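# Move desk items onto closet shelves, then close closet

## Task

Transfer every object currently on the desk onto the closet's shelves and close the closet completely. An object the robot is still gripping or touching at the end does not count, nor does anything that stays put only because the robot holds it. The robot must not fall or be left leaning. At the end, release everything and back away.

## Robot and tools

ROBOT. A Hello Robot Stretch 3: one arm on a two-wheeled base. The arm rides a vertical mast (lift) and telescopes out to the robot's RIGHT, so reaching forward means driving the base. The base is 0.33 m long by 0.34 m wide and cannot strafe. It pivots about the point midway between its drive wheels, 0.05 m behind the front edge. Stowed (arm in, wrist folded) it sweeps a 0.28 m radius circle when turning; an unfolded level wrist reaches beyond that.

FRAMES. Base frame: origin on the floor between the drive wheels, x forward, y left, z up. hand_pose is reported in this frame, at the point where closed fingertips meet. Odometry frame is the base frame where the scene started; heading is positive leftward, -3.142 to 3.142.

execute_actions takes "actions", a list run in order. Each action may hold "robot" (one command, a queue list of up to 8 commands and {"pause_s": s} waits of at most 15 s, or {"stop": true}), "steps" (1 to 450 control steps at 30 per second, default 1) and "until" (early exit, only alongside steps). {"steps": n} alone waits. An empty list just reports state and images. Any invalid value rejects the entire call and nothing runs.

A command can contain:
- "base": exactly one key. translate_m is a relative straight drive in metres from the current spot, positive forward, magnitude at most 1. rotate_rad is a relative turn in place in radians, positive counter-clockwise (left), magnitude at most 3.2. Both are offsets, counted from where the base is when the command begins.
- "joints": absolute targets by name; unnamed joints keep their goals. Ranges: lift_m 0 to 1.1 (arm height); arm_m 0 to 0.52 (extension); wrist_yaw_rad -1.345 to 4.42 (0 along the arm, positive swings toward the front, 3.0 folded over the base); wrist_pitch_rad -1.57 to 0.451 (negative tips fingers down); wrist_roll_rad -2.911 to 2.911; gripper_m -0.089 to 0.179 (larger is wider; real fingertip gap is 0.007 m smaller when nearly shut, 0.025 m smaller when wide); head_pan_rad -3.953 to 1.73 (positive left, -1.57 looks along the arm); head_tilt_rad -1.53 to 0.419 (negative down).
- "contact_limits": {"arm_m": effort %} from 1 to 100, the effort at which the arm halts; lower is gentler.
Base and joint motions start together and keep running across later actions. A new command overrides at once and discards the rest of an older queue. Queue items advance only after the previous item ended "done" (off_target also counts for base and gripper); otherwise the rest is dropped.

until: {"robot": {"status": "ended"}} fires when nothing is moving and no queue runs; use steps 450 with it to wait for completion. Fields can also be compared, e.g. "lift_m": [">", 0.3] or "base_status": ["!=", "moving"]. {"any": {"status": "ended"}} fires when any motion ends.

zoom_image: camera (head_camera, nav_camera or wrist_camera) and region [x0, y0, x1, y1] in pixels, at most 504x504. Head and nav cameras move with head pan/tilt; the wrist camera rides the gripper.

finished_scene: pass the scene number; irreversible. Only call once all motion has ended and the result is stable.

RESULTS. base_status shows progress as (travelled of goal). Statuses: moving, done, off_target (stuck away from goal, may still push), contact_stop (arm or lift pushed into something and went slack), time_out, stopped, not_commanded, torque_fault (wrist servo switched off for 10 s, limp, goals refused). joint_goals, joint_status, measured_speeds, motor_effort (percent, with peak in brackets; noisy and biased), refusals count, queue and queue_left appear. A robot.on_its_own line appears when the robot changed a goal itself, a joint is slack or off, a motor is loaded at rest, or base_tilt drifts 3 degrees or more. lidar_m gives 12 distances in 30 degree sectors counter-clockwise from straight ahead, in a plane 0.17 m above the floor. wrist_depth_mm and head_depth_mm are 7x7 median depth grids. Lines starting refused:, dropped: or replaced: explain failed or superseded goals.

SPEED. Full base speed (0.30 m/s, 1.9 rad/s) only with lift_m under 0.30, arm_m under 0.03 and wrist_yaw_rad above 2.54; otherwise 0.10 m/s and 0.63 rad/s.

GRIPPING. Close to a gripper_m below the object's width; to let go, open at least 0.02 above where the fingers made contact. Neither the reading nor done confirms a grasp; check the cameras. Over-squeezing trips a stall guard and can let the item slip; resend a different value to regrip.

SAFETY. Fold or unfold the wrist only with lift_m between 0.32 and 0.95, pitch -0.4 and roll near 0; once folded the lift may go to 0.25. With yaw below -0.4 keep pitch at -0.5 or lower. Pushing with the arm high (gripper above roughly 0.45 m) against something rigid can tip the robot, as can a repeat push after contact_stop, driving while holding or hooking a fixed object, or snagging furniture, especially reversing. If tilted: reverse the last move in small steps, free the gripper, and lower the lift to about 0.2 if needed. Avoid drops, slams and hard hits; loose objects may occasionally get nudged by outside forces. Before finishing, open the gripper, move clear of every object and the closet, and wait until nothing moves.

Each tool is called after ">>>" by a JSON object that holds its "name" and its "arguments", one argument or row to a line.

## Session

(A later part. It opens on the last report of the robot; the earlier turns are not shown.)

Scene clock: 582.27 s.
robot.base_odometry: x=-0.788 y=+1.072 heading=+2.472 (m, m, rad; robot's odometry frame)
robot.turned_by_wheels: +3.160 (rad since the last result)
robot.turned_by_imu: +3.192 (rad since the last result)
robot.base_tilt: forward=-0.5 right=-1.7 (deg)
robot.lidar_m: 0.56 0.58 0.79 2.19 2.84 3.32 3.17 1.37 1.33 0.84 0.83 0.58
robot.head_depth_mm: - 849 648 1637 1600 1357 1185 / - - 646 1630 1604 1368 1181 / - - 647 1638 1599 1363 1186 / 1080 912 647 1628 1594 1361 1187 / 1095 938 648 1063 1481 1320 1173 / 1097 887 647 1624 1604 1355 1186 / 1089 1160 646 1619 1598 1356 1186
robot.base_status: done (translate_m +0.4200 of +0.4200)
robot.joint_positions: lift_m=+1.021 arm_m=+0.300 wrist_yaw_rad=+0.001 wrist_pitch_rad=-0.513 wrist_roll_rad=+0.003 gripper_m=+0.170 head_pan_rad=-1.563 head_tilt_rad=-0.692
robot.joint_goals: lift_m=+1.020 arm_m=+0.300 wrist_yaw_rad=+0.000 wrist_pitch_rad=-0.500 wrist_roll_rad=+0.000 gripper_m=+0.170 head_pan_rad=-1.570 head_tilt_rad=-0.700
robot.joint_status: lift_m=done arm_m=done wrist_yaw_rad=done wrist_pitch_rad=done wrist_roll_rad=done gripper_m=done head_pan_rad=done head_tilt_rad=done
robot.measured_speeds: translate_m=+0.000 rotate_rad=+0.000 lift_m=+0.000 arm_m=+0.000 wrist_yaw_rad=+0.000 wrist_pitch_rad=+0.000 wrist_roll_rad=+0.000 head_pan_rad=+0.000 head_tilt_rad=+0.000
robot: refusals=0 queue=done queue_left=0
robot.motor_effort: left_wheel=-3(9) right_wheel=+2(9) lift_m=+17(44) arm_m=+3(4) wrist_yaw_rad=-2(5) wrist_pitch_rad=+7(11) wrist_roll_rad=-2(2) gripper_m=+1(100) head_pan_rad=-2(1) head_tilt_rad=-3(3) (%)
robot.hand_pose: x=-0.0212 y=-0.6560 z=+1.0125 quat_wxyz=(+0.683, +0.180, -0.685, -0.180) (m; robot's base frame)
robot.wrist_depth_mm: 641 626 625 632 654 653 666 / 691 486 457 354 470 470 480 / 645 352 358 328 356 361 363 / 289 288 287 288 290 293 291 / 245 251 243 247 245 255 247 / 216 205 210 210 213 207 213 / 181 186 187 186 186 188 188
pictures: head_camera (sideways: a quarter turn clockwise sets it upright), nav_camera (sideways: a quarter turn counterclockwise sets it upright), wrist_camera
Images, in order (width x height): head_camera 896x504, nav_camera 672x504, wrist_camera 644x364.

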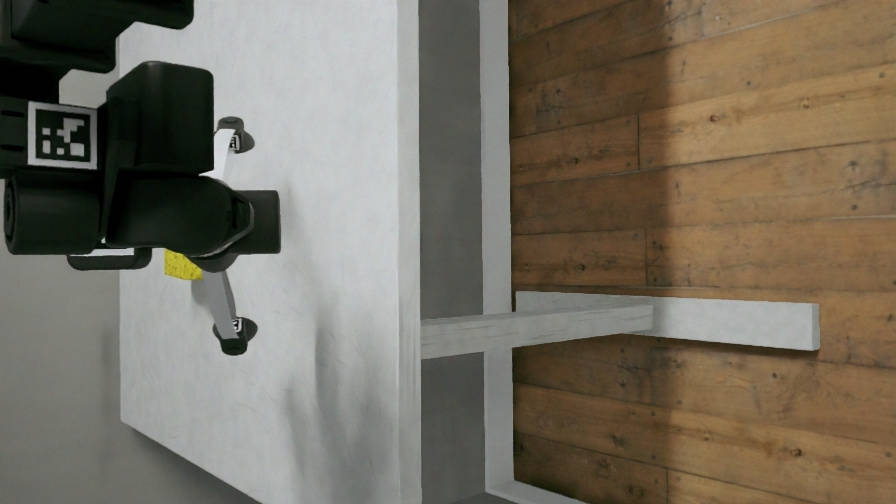

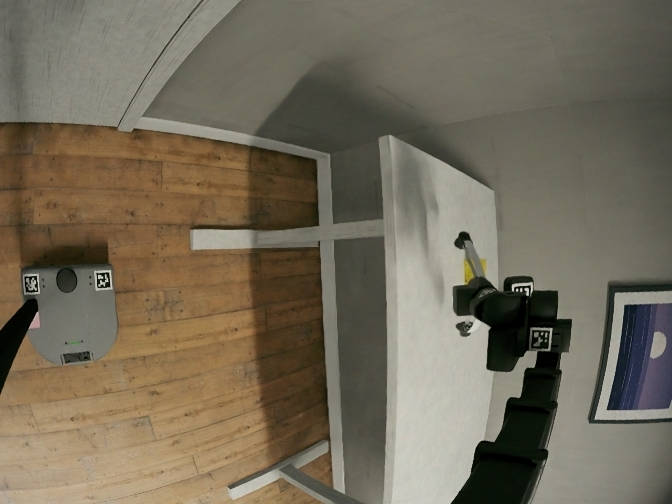

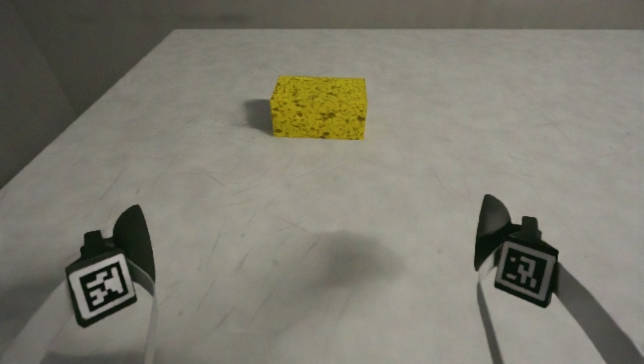

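>>> {"name": "execute_actions", "arguments": {
  "actions": [
    {"robot":[{"joints":{"lift_m":0.98}},{"joints":{"arm_m":0.49}}],"steps":450,"until":{"robot":{"status":"ended"}}}
  ]
}}

Scene clock: 589.37 s.
robot.base_odometry: x=-0.788 y=+1.072 heading=+2.472 (m, m, rad; robot's odometry frame)
robot.turned_by_wheels: +0.000 (rad since the last result)
robot.turned_by_imu: +0.001 (rad since the last result)
robot.base_tilt: forward=-0.5 right=-1.7 (deg)
robot.lidar_m: 0.56 0.58 0.79 2.20 2.84 3.33 3.17 1.37 1.33 0.84 0.82 0.58
robot.head_depth_mm: 1069 - 621 1642 1586 1350 1181 / - 841 649 1639 1590 1355 1178 / - 803 646 1631 1603 1362 1177 / 1071 802 648 1629 1599 1357 1180 / 1094 911 648 1068 1480 1327 1179 / 1092 888 647 1624 1599 1357 1183 / 1091 1167 650 1603 1583 1358 1179
robot.base_status: done (translate_m +0.4200 of +0.4200)
robot.joint_positions: lift_m=+0.981 arm_m=+0.490 wrist_yaw_rad=+0.001 wrist_pitch_rad=-0.513 wrist_roll_rad=+0.003 gripper_m=+0.170 head_pan_rad=-1.563 head_tilt_rad=-0.692
robot.joint_goals: lift_m=+0.980 arm_m=+0.490 wrist_yaw_rad=+0.000 wrist_pitch_rad=-0.500 wrist_roll_rad=+0.000 gripper_m=+0.170 head_pan_rad=-1.570 head_tilt_rad=-0.700
robot.joint_status: lift_m=done arm_m=done wrist_yaw_rad=done wrist_pitch_rad=done wrist_roll_rad=done gripper_m=done head_pan_rad=done head_tilt_rad=done
robot.measured_speeds: translate_m=+0.000 rotate_rad=+0.000 lift_m=+0.000 arm_m=+0.000 wrist_yaw_rad=+0.000 wrist_pitch_rad=+0.000 wrist_roll_rad=+0.000 head_pan_rad=+0.000 head_tilt_rad=+0.000
robot: refusals=0 queue=done queue_left=0
robot.motor_effort: left_wheel=-3(3) right_wheel=+2(2) lift_m=+17(16) arm_m=+4(2) wrist_yaw_rad=-2(1) wrist_pitch_rad=+7(7) wrist_roll_rad=-2(2) gripper_m=+1(1) head_pan_rad=-2(1) head_tilt_rad=-3(3) (%)
robot.hand_pose: x=-0.0213 y=-0.8460 z=+0.9725 quat_wxyz=(+0.683, +0.180, -0.685, -0.180) (m; robot's base frame)
robot.wrist_depth_mm: 475 481 487 486 491 498 492 / 523 365 366 363 367 374 373 / 280 279 281 281 284 285 286 / 228 227 214 163 176 232 232 / 192 198 182 157 160 200 194 / - 163 168 168 168 163 169 / 143 147 147 148 147 148 148
pictures: head_camera (sideways: a quarter turn clockwise sets it upright), nav_camera (sideways: a quarter turn counterclockwise sets it upright), wrist_camera
Images, in order (width x height): head_camera 896x504, nav_camera 672x504, wrist_camera 644x364.

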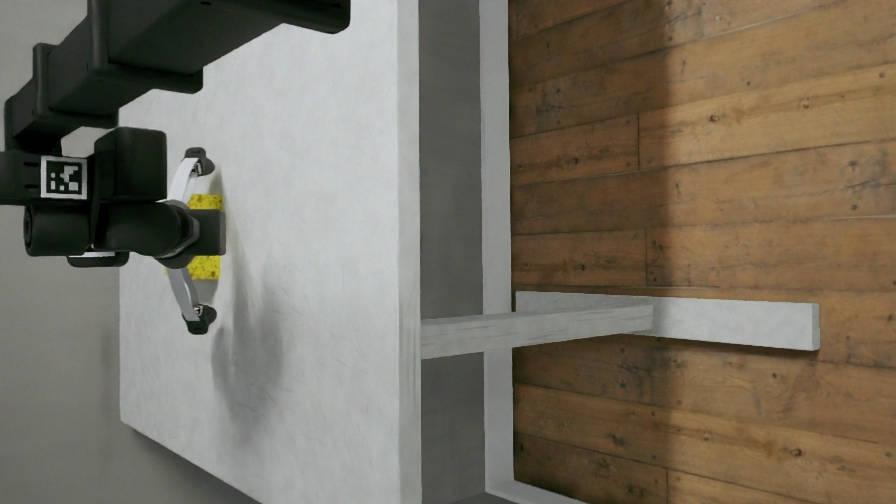

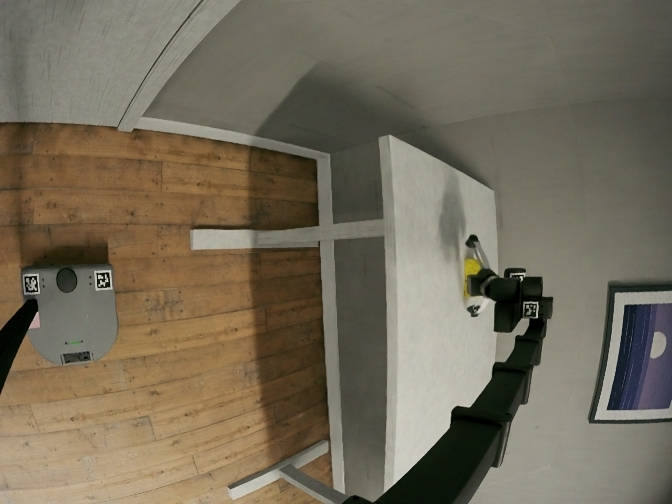

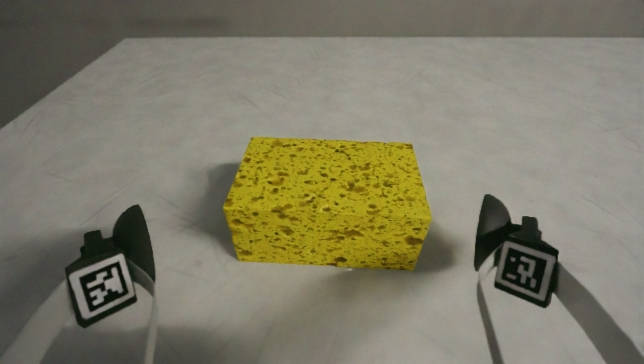

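>>> {"name": "execute_actions", "arguments": {
  "actions": [
    {"robot":[{"joints":{"arm_m":0.52}},{"joints":{"gripper_m":0.085}},{"pause_s":0.5},{"joints":{"lift_m":1.05}}],"steps":450,"until":{"robot":{"status":"ended"}}}
  ]
}}

Scene clock: 595.30 s.
robot.base_odometry: x=-0.788 y=+1.072 heading=+2.472 (m, m, rad; robot's odometry frame)
robot.turned_by_wheels: +0.000 (rad since the last result)
robot.turned_by_imu: +0.001 (rad since the last result)
robot.base_tilt: forward=-0.6 right=-1.7 (deg)
robot.lidar_m: 0.56 0.58 0.79 2.20 2.84 3.32 3.19 1.38 1.33 0.84 0.83 0.58
robot.head_depth_mm: 1128 889 647 1632 1599 1356 1176 / 1114 886 648 1641 1603 1360 1182 / 1115 841 645 1629 1590 1358 1185 / - 802 647 1638 1590 1358 1184 / 1098 885 647 1059 1490 1328 1182 / 1092 886 648 1623 1590 1356 1177 / 1093 1171 651 1630 1604 1362 1180
robot.base_status: done (translate_m +0.4200 of +0.4200)
robot.joint_positions: lift_m=+1.049 arm_m=+0.517 wrist_yaw_rad=+0.001 wrist_pitch_rad=-0.513 wrist_roll_rad=+0.003 gripper_m=+0.086 head_pan_rad=-1.563 head_tilt_rad=-0.692
robot.joint_goals: lift_m=+1.050 arm_m=+0.520 wrist_yaw_rad=+0.000 wrist_pitch_rad=-0.500 wrist_roll_rad=+0.000 gripper_m=+0.085 head_pan_rad=-1.570 head_tilt_rad=-0.700
robot.joint_status: lift_m=done arm_m=done wrist_yaw_rad=done wrist_pitch_rad=done wrist_roll_rad=done gripper_m=done head_pan_rad=done head_tilt_rad=done
robot.measured_speeds: translate_m=+0.000 rotate_rad=+0.000 lift_m=+0.000 arm_m=+0.000 wrist_yaw_rad=+0.000 wrist_pitch_rad=+0.000 wrist_roll_rad=+0.000 head_pan_rad=+0.000 head_tilt_rad=+0.000
robot: refusals=0 queue=done queue_left=0
robot.motor_effort: left_wheel=-3(3) right_wheel=+2(2) lift_m=+43(45) arm_m=+3(2) wrist_yaw_rad=-2(1) wrist_pitch_rad=+8(8) wrist_roll_rad=-2(2) gripper_m=-16(100) head_pan_rad=-2(1) head_tilt_rad=-3(4) (%)
robot.hand_pose: x=-0.0213 y=-0.8729 z=+1.0413 quat_wxyz=(+0.683, +0.180, -0.685, -0.180) (m; robot's base frame)
robot.wrist_depth_mm: 458 460 468 469 478 488 488 / 510 500 497 498 505 517 511 / 574 405 412 407 408 405 415 / 351 331 174 162 240 336 336 / 277 279 137 137 137 282 284 / 239 244 153 145 143 243 244 / 212 211 213 214 213 214 214
pictures: head_camera (sideways: a quarter turn clockwise sets it upright), nav_camera (sideways: a quarter turn counterclockwise sets it upright), wrist_camera
Images, in order (width x height): head_camera 896x504, nav_camera 672x504, wrist_camera 644x364.

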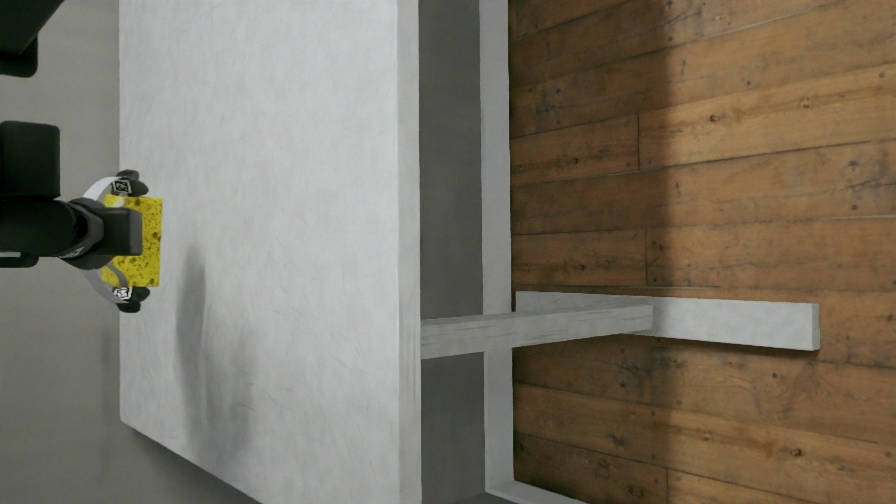

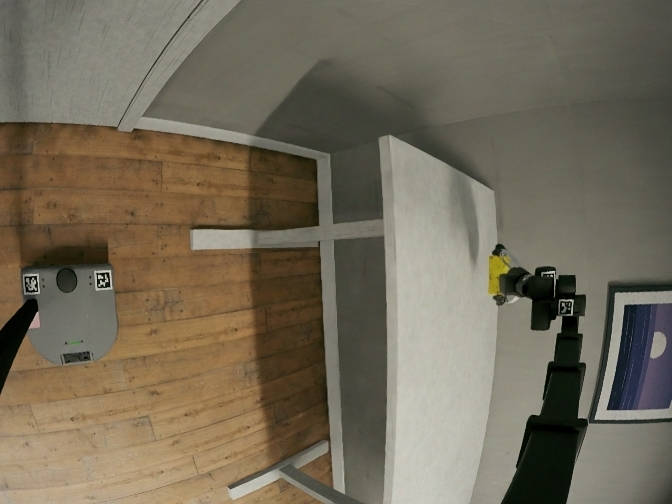

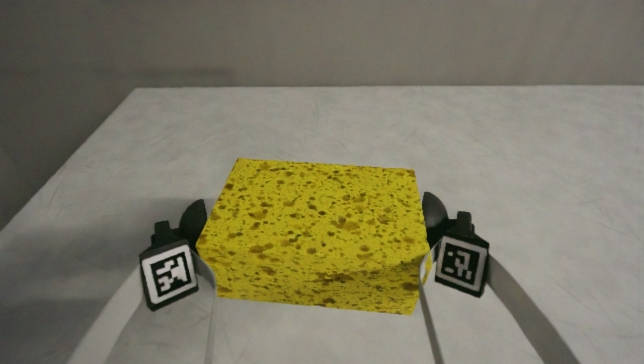

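>>> {"name": "execute_actions", "arguments": {
  "actions": [
    {"robot":[{"joints":{"arm_m":0,"wrist_pitch_rad":-0.4},"base":{"translate_m":-0.42}},{"joints":{"lift_m":0.9},"base":{"rotate_rad":0.65}},{"joints":{"wrist_yaw_rad":2.62},"base":{"rotate_rad":0.65}},{"joints":{"lift_m":0.29},"base":{"rotate_rad":0.62}},{"base":{"translate_m":1.0}},{"base":{"translate_m":1.0}},{"base":{"translate_m":0.44}},{"base":{"rotate_rad":1.17},"joints":{"lift_m":0.6,"head_tilt_rad":-0.8}}],"steps":450,"until":{"robot":{"status":"ended"}}},
    {"steps":450,"until":{"robot":{"status":"ended"}}},
    {"robot":[{"joints":{"wrist_yaw_rad":1.6}},{"joints":{"wrist_pitch_rad":-1.3}},{"joints":{"wrist_yaw_rad":0}}],"steps":300,"until":{"robot":{"status":"ended"}}}
  ]
}}

Scene clock: 635.17 s.
robot.base_odometry: x=-1.228 y=-1.504 heading=-0.722 (m, m, rad; robot's odometry frame)
robot.turned_by_wheels: +3.089 (rad since the last result)
robot.turned_by_imu: +3.119 (rad since the last result)
robot.base_tilt: forward=-0.6 right=-1.7 (deg)
robot.lidar_m: 1.93 1.98 2.64 3.14 2.69 1.93 1.84 0.65 0.64 1.19 0.51 0.64
robot.head_depth_mm: 1059 933 1331 1216 1450 1290 1162 / 1051 930 1326 1192 1475 1290 1191 / 1048 899 1325 1183 1480 1300 1184 / 1043 900 1323 1186 1475 1291 1153 / 1043 930 1311 1184 1476 1294 1146 / 1031 935 1309 1183 1481 1173 1145 / 1031 932 1305 1153 777 989 1143
robot.base_status: done (rotate_rad +1.1699 of +1.1700)
robot.joint_positions: lift_m=+0.599 arm_m=+0.000 wrist_yaw_rad=+0.003 wrist_pitch_rad=-1.300 wrist_roll_rad=+0.003 gripper_m=+0.086 head_pan_rad=-1.563 head_tilt_rad=-0.790
robot.joint_goals: lift_m=+0.600 arm_m=+0.000 wrist_yaw_rad=+0.000 wrist_pitch_rad=-1.300 wrist_roll_rad=+0.000 gripper_m=+0.085 head_pan_rad=-1.570 head_tilt_rad=-0.800
robot.joint_status: lift_m=done arm_m=done wrist_yaw_rad=done wrist_pitch_rad=done wrist_roll_rad=done gripper_m=done head_pan_rad=done head_tilt_rad=done
robot.measured_speeds: translate_m=+0.000 rotate_rad=+0.000 lift_m=+0.000 arm_m=+0.000 wrist_yaw_rad=+0.000 wrist_pitch_rad=+0.000 wrist_roll_rad=+0.000 head_pan_rad=+0.000 head_tilt_rad=+0.000
robot: refusals=0 queue=done queue_left=0
robot.motor_effort: left_wheel=-3(10) right_wheel=+2(9) lift_m=+43(43) arm_m=-3(1) wrist_yaw_rad=-3(0) wrist_pitch_rad=+0(13) wrist_roll_rad=-2(2) gripper_m=-16(16) head_pan_rad=-2(1) head_tilt_rad=-4(9) (%)
robot.hand_pose: x=-0.0215 y=-0.1908 z=+0.4849 quat_wxyz=(+0.563, +0.428, -0.563, -0.428) (m; robot's base frame)
robot.wrist_depth_mm: 419 466 653 671 663 686 471 / 584 601 658 662 671 677 673 / 623 637 643 665 650 664 680 / 624 640 175 163 412 655 662 / 619 621 136 137 137 650 660 / 614 613 152 142 139 648 654 / 606 613 615 - - 641 646
pictures: head_camera (sideways: a quarter turn clockwise sets it upright), nav_camera (sideways: a quarter turn counterclockwise sets it upright), wrist_camera
Images, in order (width x height): head_camera 896x504, nav_camera 672x504, wrist_camera 644x364.

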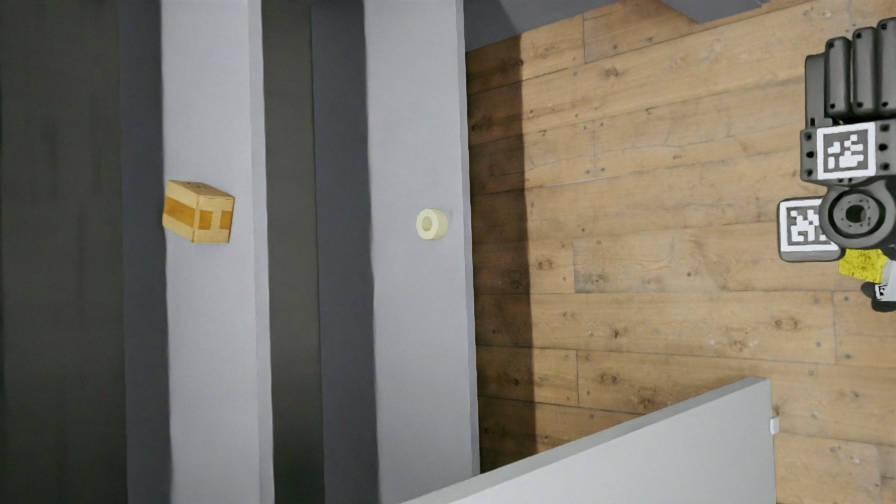

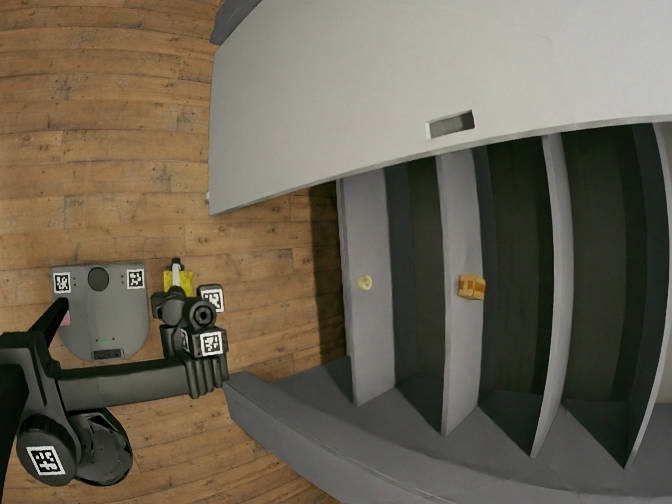

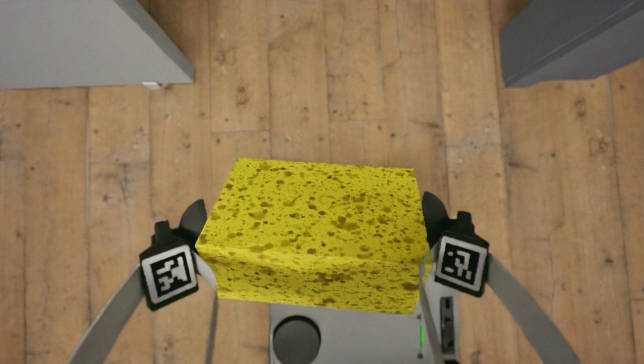

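>>> {"name": "execute_actions", "arguments": {
  "actions": [
    {"robot":[{"base":{"translate_m":-0.15}},{"joints":{"wrist_pitch_rad":-0.25,"lift_m":0.56,"head_tilt_rad":-0.6}},{"joints":{"arm_m":0.47}},{"joints":{"wrist_pitch_rad":-0.5,"lift_m":0.54}}],"steps":450,"until":{"robot":{"status":"ended"}}}
  ]
}}

Scene clock: 649.20 s.
robot.base_odometry: x=-1.341 y=-1.405 heading=-0.722 (m, m, rad; robot's odometry frame)
robot.turned_by_wheels: +0.000 (rad since the last result)
robot.turned_by_imu: +0.000 (rad since the last result)
robot.base_tilt: forward=-0.6 right=-1.7 (deg)
robot.lidar_m: 2.08 2.13 2.84 3.12 2.47 1.77 1.69 0.67 0.54 1.19 0.59 0.65
robot.head_depth_mm: 979 1092 1006 1130 1110 903 931 / 979 1123 1021 1347 1183 1433 - / 972 1114 1023 1352 - 1428 1240 / 966 1110 1021 1353 1402 1434 1223 / 955 1106 933 1348 1180 1427 1224 / 959 1102 1020 1332 1187 1433 1226 / 947 1090 1021 1337 1190 1440 1230
robot.base_status: done (translate_m -0.1500 of -0.1500)
robot.joint_positions: lift_m=+0.540 arm_m=+0.470 wrist_yaw_rad=+0.001 wrist_pitch_rad=-0.513 wrist_roll_rad=+0.003 gripper_m=+0.086 head_pan_rad=-1.563 head_tilt_rad=-0.606
robot.joint_goals: lift_m=+0.540 arm_m=+0.470 wrist_yaw_rad=+0.000 wrist_pitch_rad=-0.500 wrist_roll_rad=+0.000 gripper_m=+0.085 head_pan_rad=-1.570 head_tilt_rad=-0.600
robot.joint_status: lift_m=done arm_m=done wrist_yaw_rad=done wrist_pitch_rad=done wrist_roll_rad=done gripper_m=done head_pan_rad=done head_tilt_rad=done
robot.measured_speeds: translate_m=+0.000 rotate_rad=+0.000 lift_m=+0.000 arm_m=+0.000 wrist_yaw_rad=+0.000 wrist_pitch_rad=+0.000 wrist_roll_rad=+0.000 head_pan_rad=+0.000 head_tilt_rad=+0.000
robot: refusals=0 queue=done queue_left=0
robot.motor_effort: left_wheel=-2(8) right_wheel=+2(3) lift_m=+17(45) arm_m=+4(7) wrist_yaw_rad=-2(2) wrist_pitch_rad=+7(12) wrist_roll_rad=-2(2) gripper_m=-15(16) head_pan_rad=-2(1) head_tilt_rad=+2(14) (%)
robot.hand_pose: x=-0.0213 y=-0.8261 z=+0.5325 quat_wxyz=(+0.683, +0.180, -0.685, -0.179) (m; robot's base frame)
robot.wrist_depth_mm: 407 420 424 436 440 456 365 / 448 461 468 463 477 478 370 / 374 375 376 377 379 384 365 / 306 307 175 162 231 309 310 / 259 261 137 137 138 262 261 / 223 208 153 144 142 226 226 / 199 196 197 199 198 198 203
pictures: head_camera (sideways: a quarter turn clockwise sets it upright), nav_camera (sideways: a quarter turn counterclockwise sets it upright), wrist_camera
Images, in order (width x height): head_camera 896x504, nav_camera 672x504, wrist_camera 644x364.

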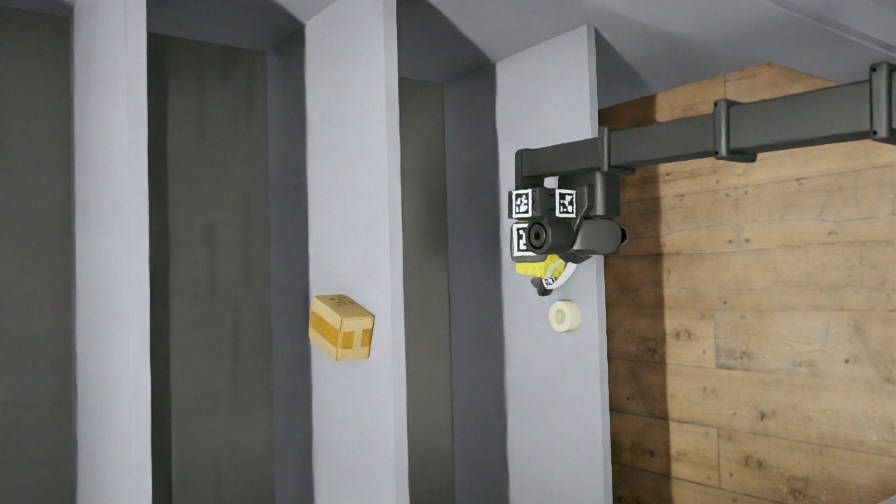

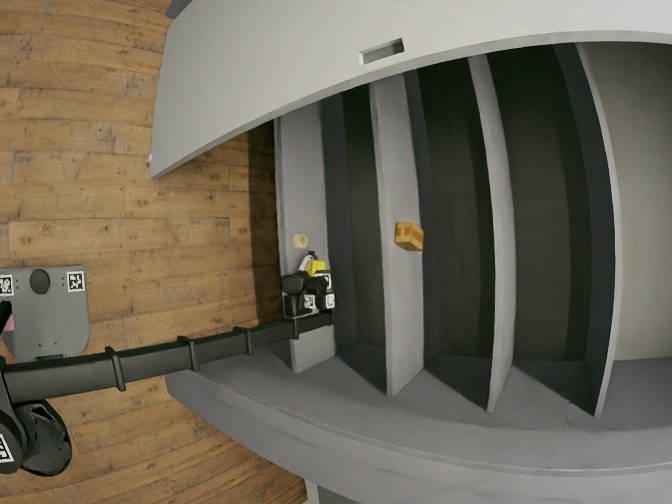

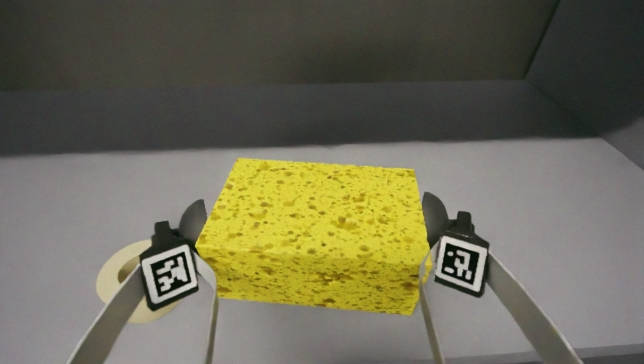

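>>> {"name": "execute_actions", "arguments": {
  "actions": [
    {"robot":[{"base":{"translate_m":-0.035},"joints":{"arm_m":0.5}},{"joints":{"lift_m":0.494}},{"joints":{"gripper_m":0.125}},{"joints":{"lift_m":0.55}},{"joints":{"arm_m":0}}],"steps":450,"until":{"robot":{"status":"ended"}}}
  ]
}}

Scene clock: 661.80 s.
robot.base_odometry: x=-1.367 y=-1.382 heading=-0.722 (m, m, rad; robot's odometry frame)
robot.turned_by_wheels: +0.000 (rad since the last result)
robot.turned_by_imu: +0.001 (rad since the last result)
robot.base_tilt: forward=-0.6 right=-1.8 (deg)
robot.lidar_m: 2.11 2.17 2.90 3.57 2.42 1.74 1.65 1.70 0.53 1.19 0.62 0.65
robot.head_depth_mm: 918 999 962 1031 1047 795 895 / 976 1120 1021 1297 1184 1401 1188 / 969 1117 1025 1347 1185 1440 1252 / 966 1111 1025 1354 1120 1442 1231 / 959 1109 969 1348 1192 1437 1254 / 956 1103 1025 1337 1185 1427 1236 / 955 1103 1017 1335 1183 1436 1228
robot.base_status: done (translate_m -0.0350 of -0.0350)
robot.joint_positions: lift_m=+0.549 arm_m=+0.000 wrist_yaw_rad=+0.001 wrist_pitch_rad=-0.513 wrist_roll_rad=+0.003 gripper_m=+0.125 head_pan_rad=-1.563 head_tilt_rad=-0.606
robot.joint_goals: lift_m=+0.550 arm_m=+0.000 wrist_yaw_rad=+0.000 wrist_pitch_rad=-0.500 wrist_roll_rad=+0.000 gripper_m=+0.125 head_pan_rad=-1.570 head_tilt_rad=-0.600
robot.joint_status: lift_m=done arm_m=done wrist_yaw_rad=done wrist_pitch_rad=done wrist_roll_rad=done gripper_m=done head_pan_rad=done head_tilt_rad=done
robot.measured_speeds: translate_m=+0.000 rotate_rad=+0.000 lift_m=+0.000 arm_m=+0.000 wrist_yaw_rad=+0.000 wrist_pitch_rad=+0.000 wrist_roll_rad=+0.000 head_pan_rad=+0.000 head_tilt_rad=+0.000
robot: refusals=0 queue=done queue_left=0
robot.motor_effort: left_wheel=-2(6) right_wheel=+1(2) lift_m=+43(43) arm_m=-2(5) wrist_yaw_rad=-1(2) wrist_pitch_rad=+8(8) wrist_roll_rad=-2(2) gripper_m=+0(95) head_pan_rad=-1(1) head_tilt_rad=+1(2) (%)
robot.hand_pose: x=-0.0213 y=-0.3567 z=+0.5413 quat_wxyz=(+0.683, +0.180, -0.684, -0.180) (m; robot's base frame)
robot.wrist_depth_mm: 716 725 729 729 729 509 255 / 591 578 580 556 592 512 255 / - - - - 934 376 257 / - - - - 916 375 284 / 844 832 844 830 865 360 346 / 706 734 731 706 715 425 438 / 487 638 640 630 619 538 658
pictures: head_camera (sideways: a quarter turn clockwise sets it upright), nav_camera (sideways: a quarter turn counterclockwise sets it upright), wrist_camera
Images, in order (width x height): head_camera 896x504, nav_camera 672x504, wrist_camera 644x364.

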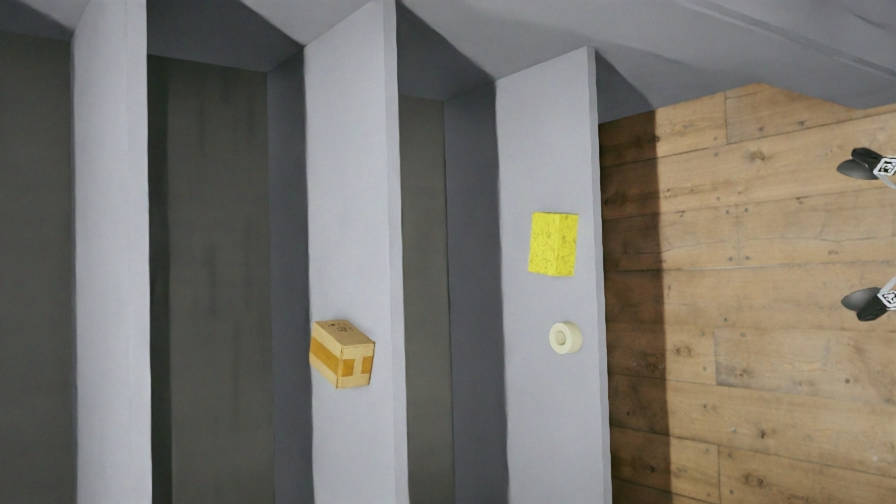

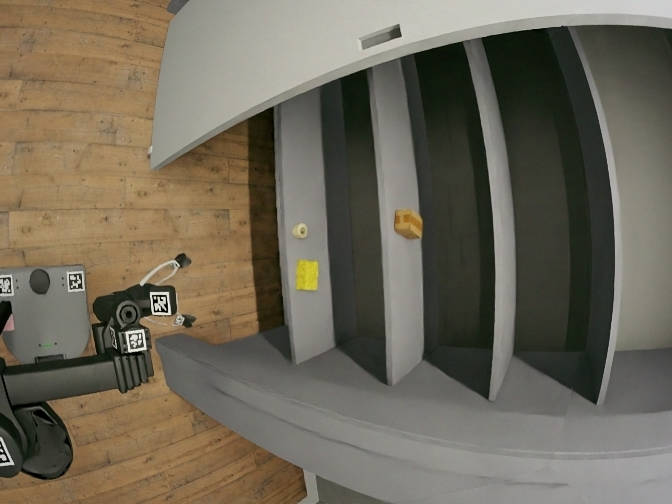

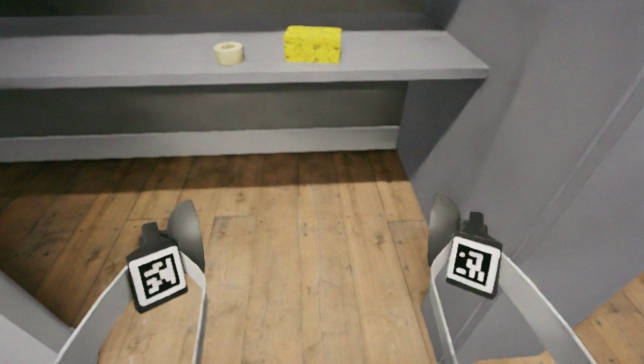

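>>> {"name": "execute_actions", "arguments": {
  "actions": [
    {"robot":[{"joints":{"wrist_pitch_rad":-1.3,"gripper_m":0,"lift_m":0.916}},{"base":{"translate_m":0.5},"joints":{"head_tilt_rad":-0.3}},{"joints":{"wrist_pitch_rad":0}}],"steps":450,"until":{"robot":{"status":"ended"}}}
  ]
}}

Scene clock: 678.97 s.
robot.base_odometry: x=-0.991 y=-1.712 heading=-0.722 (m, m, rad; robot's odometry frame)
robot.turned_by_wheels: +0.000 (rad since the last result)
robot.turned_by_imu: +0.006 (rad since the last result)
robot.base_tilt: forward=-0.5 right=-1.7 (deg)
robot.lidar_m: 1.61 1.66 2.22 3.16 3.13 2.26 2.16 0.89 1.19 0.46 0.47 0.63
robot.head_depth_mm: 981 1067 1053 1189 967 1234 1056 / 365 389 417 446 876 1196 1040 / 364 385 409 435 470 500 - / 362 383 406 433 462 499 - / 361 382 406 431 461 494 534 / 359 381 403 429 458 493 532 / 358 378 400 426 456 491 528
robot.base_status: done (translate_m +0.5000 of +0.5000)
robot.joint_positions: lift_m=+0.915 arm_m=+0.000 wrist_yaw_rad=+0.001 wrist_pitch_rad=-0.022 wrist_roll_rad=+0.003 gripper_m=+0.000 head_pan_rad=-1.563 head_tilt_rad=-0.310
robot.joint_goals: lift_m=+0.916 arm_m=+0.000 wrist_yaw_rad=+0.000 wrist_pitch_rad=+0.000 wrist_roll_rad=+0.000 gripper_m=+0.000 head_pan_rad=-1.570 head_tilt_rad=-0.300
robot.joint_status: lift_m=done arm_m=done wrist_yaw_rad=done wrist_pitch_rad=done wrist_roll_rad=done gripper_m=done head_pan_rad=done head_tilt_rad=done
robot.measured_speeds: translate_m=+0.000 rotate_rad=+0.000 lift_m=+0.000 arm_m=+0.000 wrist_yaw_rad=+0.000 wrist_pitch_rad=+0.000 wrist_roll_rad=+0.000 head_pan_rad=+0.000 head_tilt_rad=+0.000
robot: refusals=0 queue=done queue_left=0
robot.motor_effort: left_wheel=-3(3) right_wheel=+2(6) lift_m=+43(42) arm_m=-2(2) wrist_yaw_rad=-1(2) wrist_pitch_rad=+14(13) wrist_roll_rad=-2(2) gripper_m=-3(96) head_pan_rad=-2(1) head_tilt_rad=+3(18) (%)
robot.hand_pose: x=-0.0211 y=-0.4010 z=+1.0243 quat_wxyz=(+0.706, +0.009, -0.708, -0.008) (m; robot's base frame)
robot.wrist_depth_mm: 184 186 190 192 196 861 853 / 192 192 197 200 203 884 816 / 198 199 202 208 211 912 895 / 205 205 211 214 234 933 839 / 214 216 219 - 243 628 655 / 221 226 229 236 - - 879 / 231 234 240 243 250 860 835
pictures: head_camera (sideways: a quarter turn clockwise sets it upright), nav_camera (sideways: a quarter turn counterclockwise sets it upright), wrist_camera
Images, in order (width x height): head_camera 896x504, nav_camera 672x504, wrist_camera 644x364.

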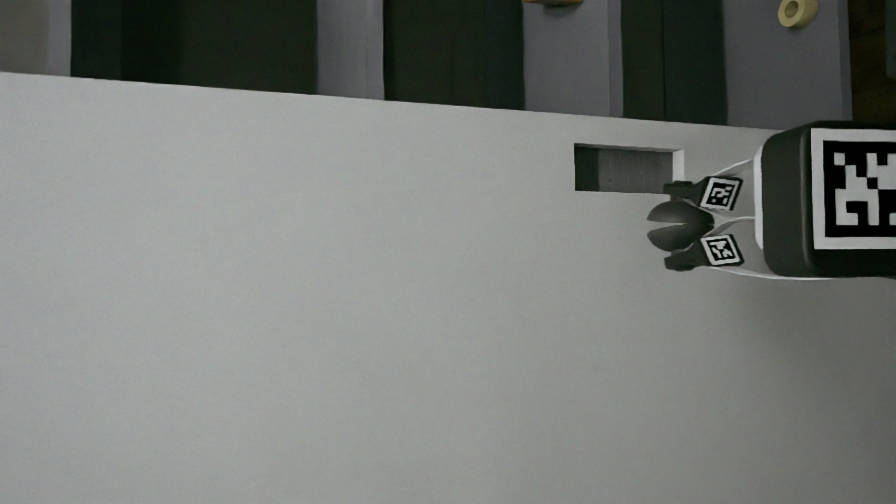

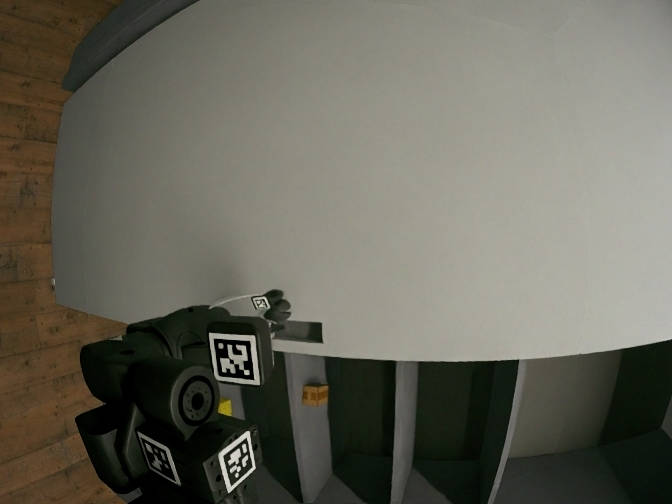

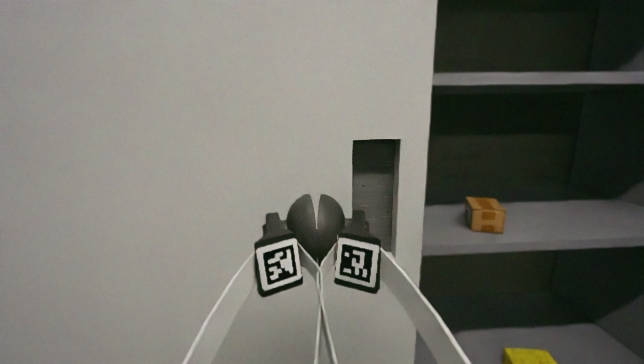

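>>> {"name": "execute_actions", "arguments": {
  "actions": [
    {"robot":[{"base":{"rotate_rad":0.04}},{"base":{"translate_m":-0.052}},{"joints":{"arm_m":0.035}}],"steps":450,"until":{"robot":{"status":"ended"}}}
  ]
}}

Scene clock: 686.63 s.
robot.base_odometry: x=-1.032 y=-1.679 heading=-0.682 (m, m, rad; robot's odometry frame)
robot.turned_by_wheels: +0.040 (rad since the last result)
robot.turned_by_imu: +0.040 (rad since the last result)
robot.base_tilt: forward=-0.5 right=-1.7 (deg)
robot.lidar_m: 1.66 1.73 2.38 3.16 2.95 2.18 2.11 0.84 1.16 0.46 0.47 0.65
robot.head_depth_mm: 974 1053 1049 1183 970 1232 - / 974 1053 1049 1176 966 1239 1042 / 362 384 407 438 466 1275 - / 361 383 406 433 463 497 - / 362 383 406 433 463 498 538 / 362 384 406 432 462 497 537 / 361 383 406 432 462 498 535
robot.base_status: done (translate_m -0.0520 of -0.0520)
robot.joint_positions: lift_m=+0.915 arm_m=+0.035 wrist_yaw_rad=+0.001 wrist_pitch_rad=-0.022 wrist_roll_rad=+0.003 gripper_m=+0.000 head_pan_rad=-1.563 head_tilt_rad=-0.310
robot.joint_goals: lift_m=+0.916 arm_m=+0.035 wrist_yaw_rad=+0.000 wrist_pitch_rad=+0.000 wrist_roll_rad=+0.000 gripper_m=+0.000 head_pan_rad=-1.570 head_tilt_rad=-0.300
robot.joint_status: lift_m=done arm_m=done wrist_yaw_rad=done wrist_pitch_rad=done wrist_roll_rad=done gripper_m=done head_pan_rad=done head_tilt_rad=done
robot.measured_speeds: translate_m=+0.000 rotate_rad=+0.000 lift_m=+0.000 arm_m=+0.000 wrist_yaw_rad=+0.000 wrist_pitch_rad=+0.000 wrist_roll_rad=+0.000 head_pan_rad=+0.000 head_tilt_rad=+0.000
robot: refusals=0 queue=done queue_left=0
robot.motor_effort: left_wheel=-3(7) right_wheel=+2(6) lift_m=+43(43) arm_m=+4(3) wrist_yaw_rad=-1(2) wrist_pitch_rad=+13(13) wrist_roll_rad=-2(2) gripper_m=-3(3) head_pan_rad=-2(1) head_tilt_rad=+3(3) (%)
robot.hand_pose: x=-0.0211 y=-0.4352 z=+1.0245 quat_wxyz=(+0.706, +0.008, -0.708, -0.008) (m; robot's base frame)
robot.wrist_depth_mm: 157 159 159 160 821 813 824 / 164 164 166 166 588 848 768 / 170 170 171 173 867 859 835 / 178 177 178 189 873 902 824 / 184 185 185 - 570 589 607 / 191 192 193 198 - - 884 / 202 200 200 203 820 852 819
pictures: head_camera (sideways: a quarter turn clockwise sets it upright), nav_camera (sideways: a quarter turn counterclockwise sets it upright), wrist_camera
Images, in order (width x height): head_camera 896x504, nav_camera 672x504, wrist_camera 644x364.

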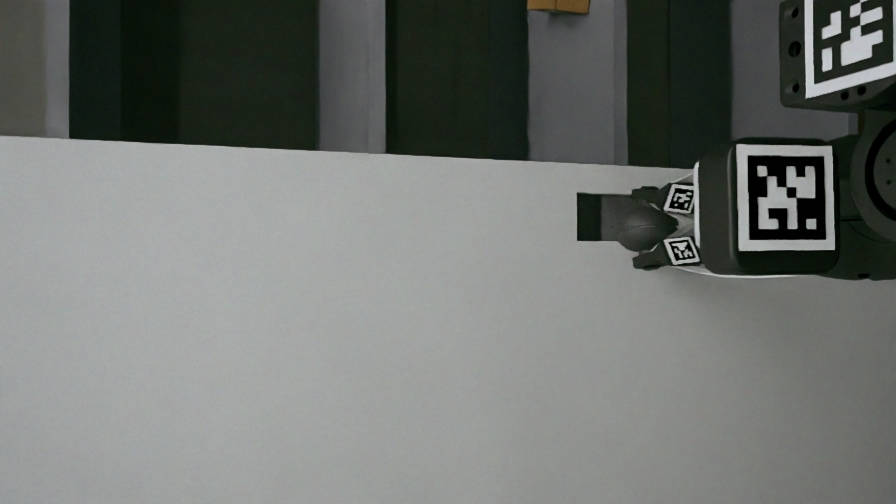

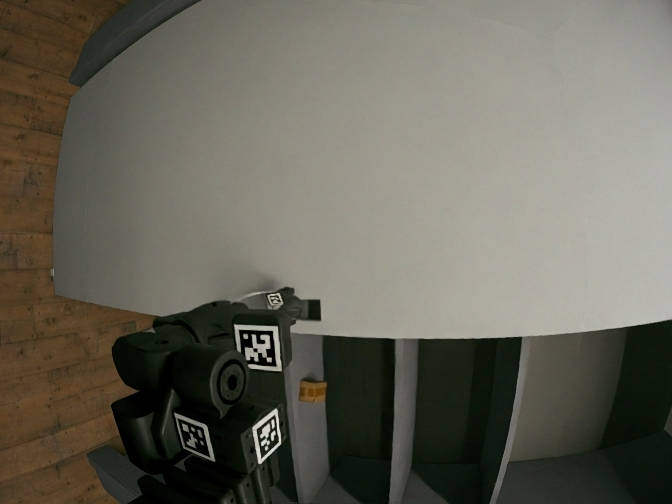

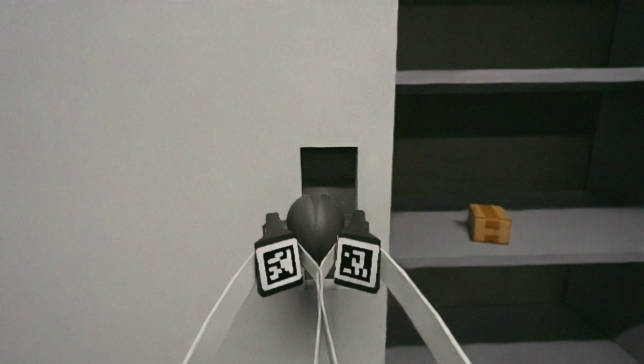

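>>> {"name": "execute_actions", "arguments": {
  "actions": [
    {"robot":[{"base":{"translate_m":-0.007}},{"joints":{"arm_m":0.075},"contact_limits":{"arm_m":12}}],"steps":150,"until":{"robot":{"status":"ended"}}},
    {"robot":{"base":{"translate_m":-0.3}},"steps":200,"until":{"robot":{"status":"ended"}}}
  ]
}}

Scene clock: 695.87 s.
robot.base_odometry: x=-1.270 y=-1.486 heading=-0.682 (m, m, rad; robot's odometry frame)
robot.turned_by_wheels: +0.000 (rad since the last result)
robot.turned_by_imu: -0.007 (rad since the last result)
robot.base_tilt: forward=-0.6 right=-1.7 (deg)
robot.lidar_m: 1.97 2.05 2.80 3.15 2.53 1.87 1.79 0.61 0.60 0.46 0.48 0.65
robot.head_depth_mm: 980 1059 1065 1181 972 1238 - / 973 1052 1060 1177 970 1234 - / 370 1036 799 1161 877 1322 - / 364 385 408 434 460 - - / 364 384 408 434 464 499 541 / 363 383 407 434 463 497 536 / 363 384 406 432 462 496 536
robot.base_status: done (translate_m -0.3000 of -0.3000)
robot.joint_positions: lift_m=+0.916 arm_m=+0.047 wrist_yaw_rad=+0.041 wrist_pitch_rad=-0.020 wrist_roll_rad=+0.003 gripper_m=+0.000 head_pan_rad=-1.563 head_tilt_rad=-0.308
robot.joint_goals: lift_m=+0.916 arm_m=+0.047 wrist_yaw_rad=+0.041 wrist_pitch_rad=+0.000 wrist_roll_rad=+0.000 gripper_m=+0.000 head_pan_rad=-1.570 head_tilt_rad=-0.300
robot.joint_status: lift_m=done arm_m=contact_stop wrist_yaw_rad=done wrist_pitch_rad=done wrist_roll_rad=done gripper_m=done head_pan_rad=done head_tilt_rad=done
robot.measured_speeds: translate_m=+0.000 rotate_rad=+0.000 lift_m=+0.000 arm_m=+0.000 wrist_yaw_rad=+0.000 wrist_pitch_rad=+0.000 wrist_roll_rad=+0.000 head_pan_rad=+0.000 head_tilt_rad=+0.000
robot: refusals=0 queue=done queue_left=0
robot.on_its_own: wrist_yaw_rad is held at +0.041, not at your +0.000, by its stall guard, which is not easing now; arm_m is slack since a contact_stop, until your next command for it (your +0.075 is given up)
robot.motor_effort: left_wheel=-2(15) right_wheel=+2(28) lift_m=+41(43) arm_m=+0(15) wrist_yaw_rad=-1(41) wrist_pitch_rad=+12(19) wrist_roll_rad=-2(2) gripper_m=-3(8) head_pan_rad=-2(1) head_tilt_rad=+3(4) (%)
robot.contact_limits: arm_m 12 (drawing in: default 15, maximum 25; extending or still: default 22, maximum 35)
robot.hand_pose: x=-0.0109 y=-0.4470 z=+1.0250 quat_wxyz=(+0.706, +0.022, -0.707, +0.007) (m; robot's base frame)
robot.wrist_depth_mm: 152 152 152 151 791 765 547 / 160 158 158 157 818 714 503 / 165 164 164 164 862 837 561 / 171 171 169 179 883 824 552 / 178 177 178 - 631 619 539 / 185 185 185 188 977 793 535 / 194 193 193 194 875 790 564
pictures: head_camera (sideways: a quarter turn clockwise sets it upright), nav_camera (sideways: a quarter turn counterclockwise sets it upright), wrist_camera
Images, in order (width x height): head_camera 896x504, nav_camera 672x504, wrist_camera 644x364.

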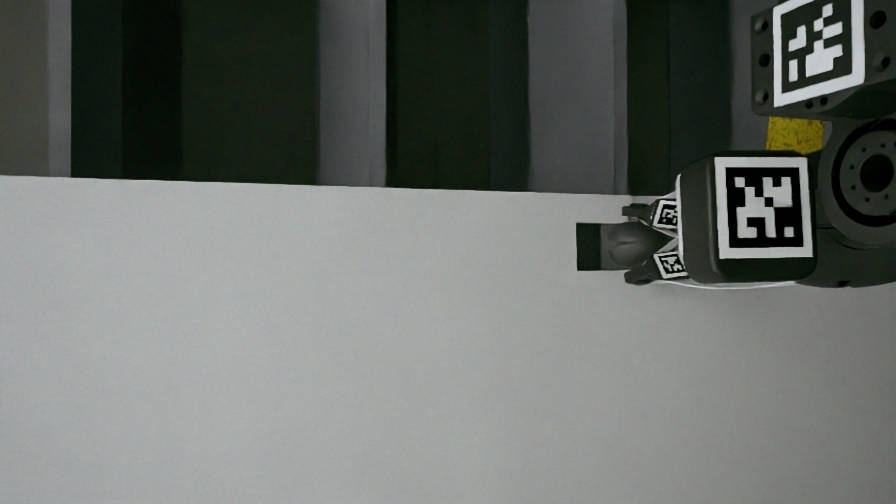

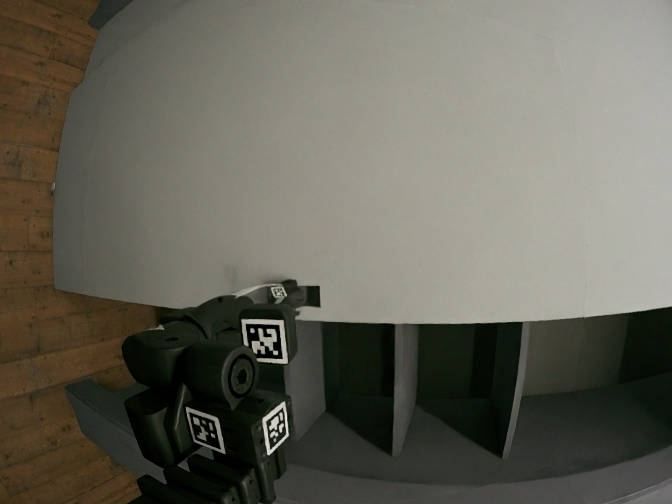

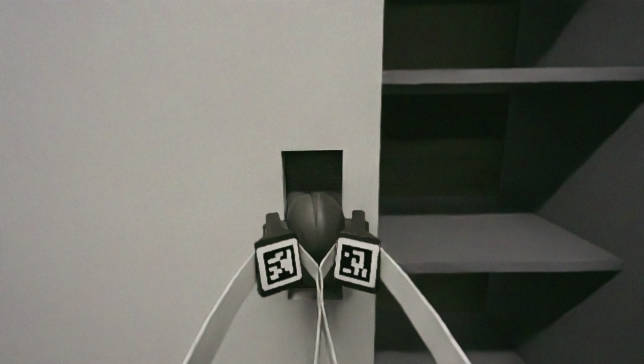

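>>> {"name": "execute_actions", "arguments": {
  "actions": [
    {"robot":{"base":{"translate_m":-0.22},"joints":{"arm_m":0.05}},"steps":200,"until":{"robot":{"status":"ended"}}}
  ]
}}

Scene clock: 703.90 s.
robot.base_odometry: x=-1.441 y=-1.347 heading=-0.682 (m, m, rad; robot's odometry frame)
robot.turned_by_wheels: +0.000 (rad since the last result)
robot.turned_by_imu: +0.369 (rad since the last result)
robot.base_tilt: forward=-0.6 right=-1.8 (deg)
robot.lidar_m: 2.15 2.64 3.16 2.78 1.80 1.63 1.65 0.48 0.86 0.45 0.54 1.17
robot.head_depth_mm: 799 996 1012 1103 924 1189 - / 801 1025 1057 1145 852 1234 - / 362 383 408 437 472 1201 - / 369 391 414 440 470 - - / 382 404 430 459 490 530 576 / 396 420 448 479 514 558 607 / 411 437 466 501 541 586 643
robot.base_status: done (translate_m -0.2200 of -0.2200)
robot.joint_positions: lift_m=+0.916 arm_m=+0.049 wrist_yaw_rad=+0.081 wrist_pitch_rad=-0.027 wrist_roll_rad=+0.003 gripper_m=+0.000 head_pan_rad=-1.564 head_tilt_rad=-0.306
robot.joint_goals: lift_m=+0.916 arm_m=+0.050 wrist_yaw_rad=+0.081 wrist_pitch_rad=+0.000 wrist_roll_rad=+0.000 gripper_m=+0.000 head_pan_rad=-1.570 head_tilt_rad=-0.300
robot.joint_status: lift_m=done arm_m=done wrist_yaw_rad=done wrist_pitch_rad=done wrist_roll_rad=done gripper_m=done head_pan_rad=done head_tilt_rad=done
robot.measured_speeds: translate_m=+0.000 rotate_rad=+0.000 lift_m=+0.000 arm_m=+0.000 wrist_yaw_rad=+0.000 wrist_pitch_rad=+0.000 wrist_roll_rad=+0.000 head_pan_rad=+0.000 head_tilt_rad=+0.000
robot: refusals=0 queue=done queue_left=0
robot.on_its_own: wrist_yaw_rad is held at +0.081, not at your +0.000, by its stall guard, which is not easing now
robot.motor_effort: left_wheel=-1(21) right_wheel=+1(18) lift_m=+41(41) arm_m=+7(10) wrist_yaw_rad=-1(17) wrist_pitch_rad=+15(22) wrist_roll_rad=-2(2) gripper_m=-1(6) head_pan_rad=-2(1) head_tilt_rad=+2(2) (%)
robot.hand_pose: x=-0.0007 y=-0.4488 z=+1.0234 quat_wxyz=(+0.706, +0.038, -0.707, +0.019) (m; robot's base frame)
robot.wrist_depth_mm: 236 203 175 155 145 706 638 / 249 214 183 160 150 693 440 / 266 226 191 168 155 723 666 / 281 237 203 181 176 770 671 / 311 254 213 - 177 607 598 / 335 268 230 192 473 462 431 / 365 289 230 199 183 810 751
pictures: head_camera (sideways: a quarter turn clockwise sets it upright), nav_camera (sideways: a quarter turn counterclockwise sets it upright), wrist_camera
Images, in order (width x height): head_camera 896x504, nav_camera 672x504, wrist_camera 644x364.

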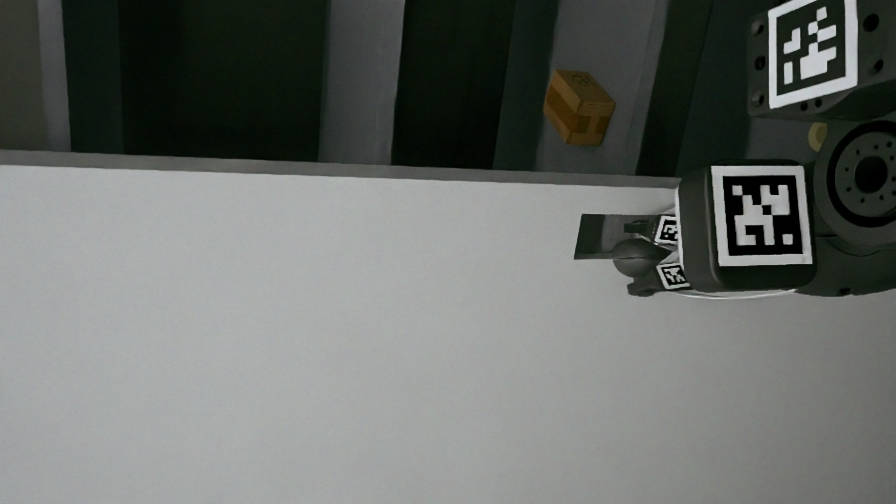

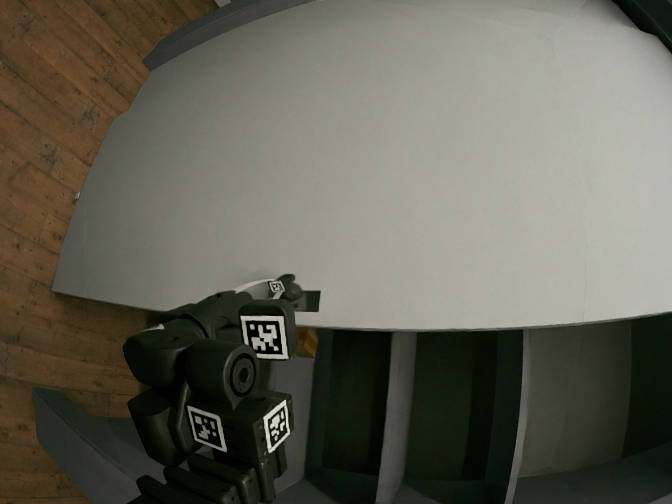

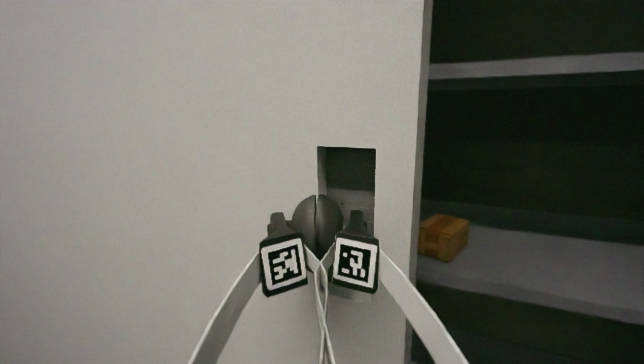

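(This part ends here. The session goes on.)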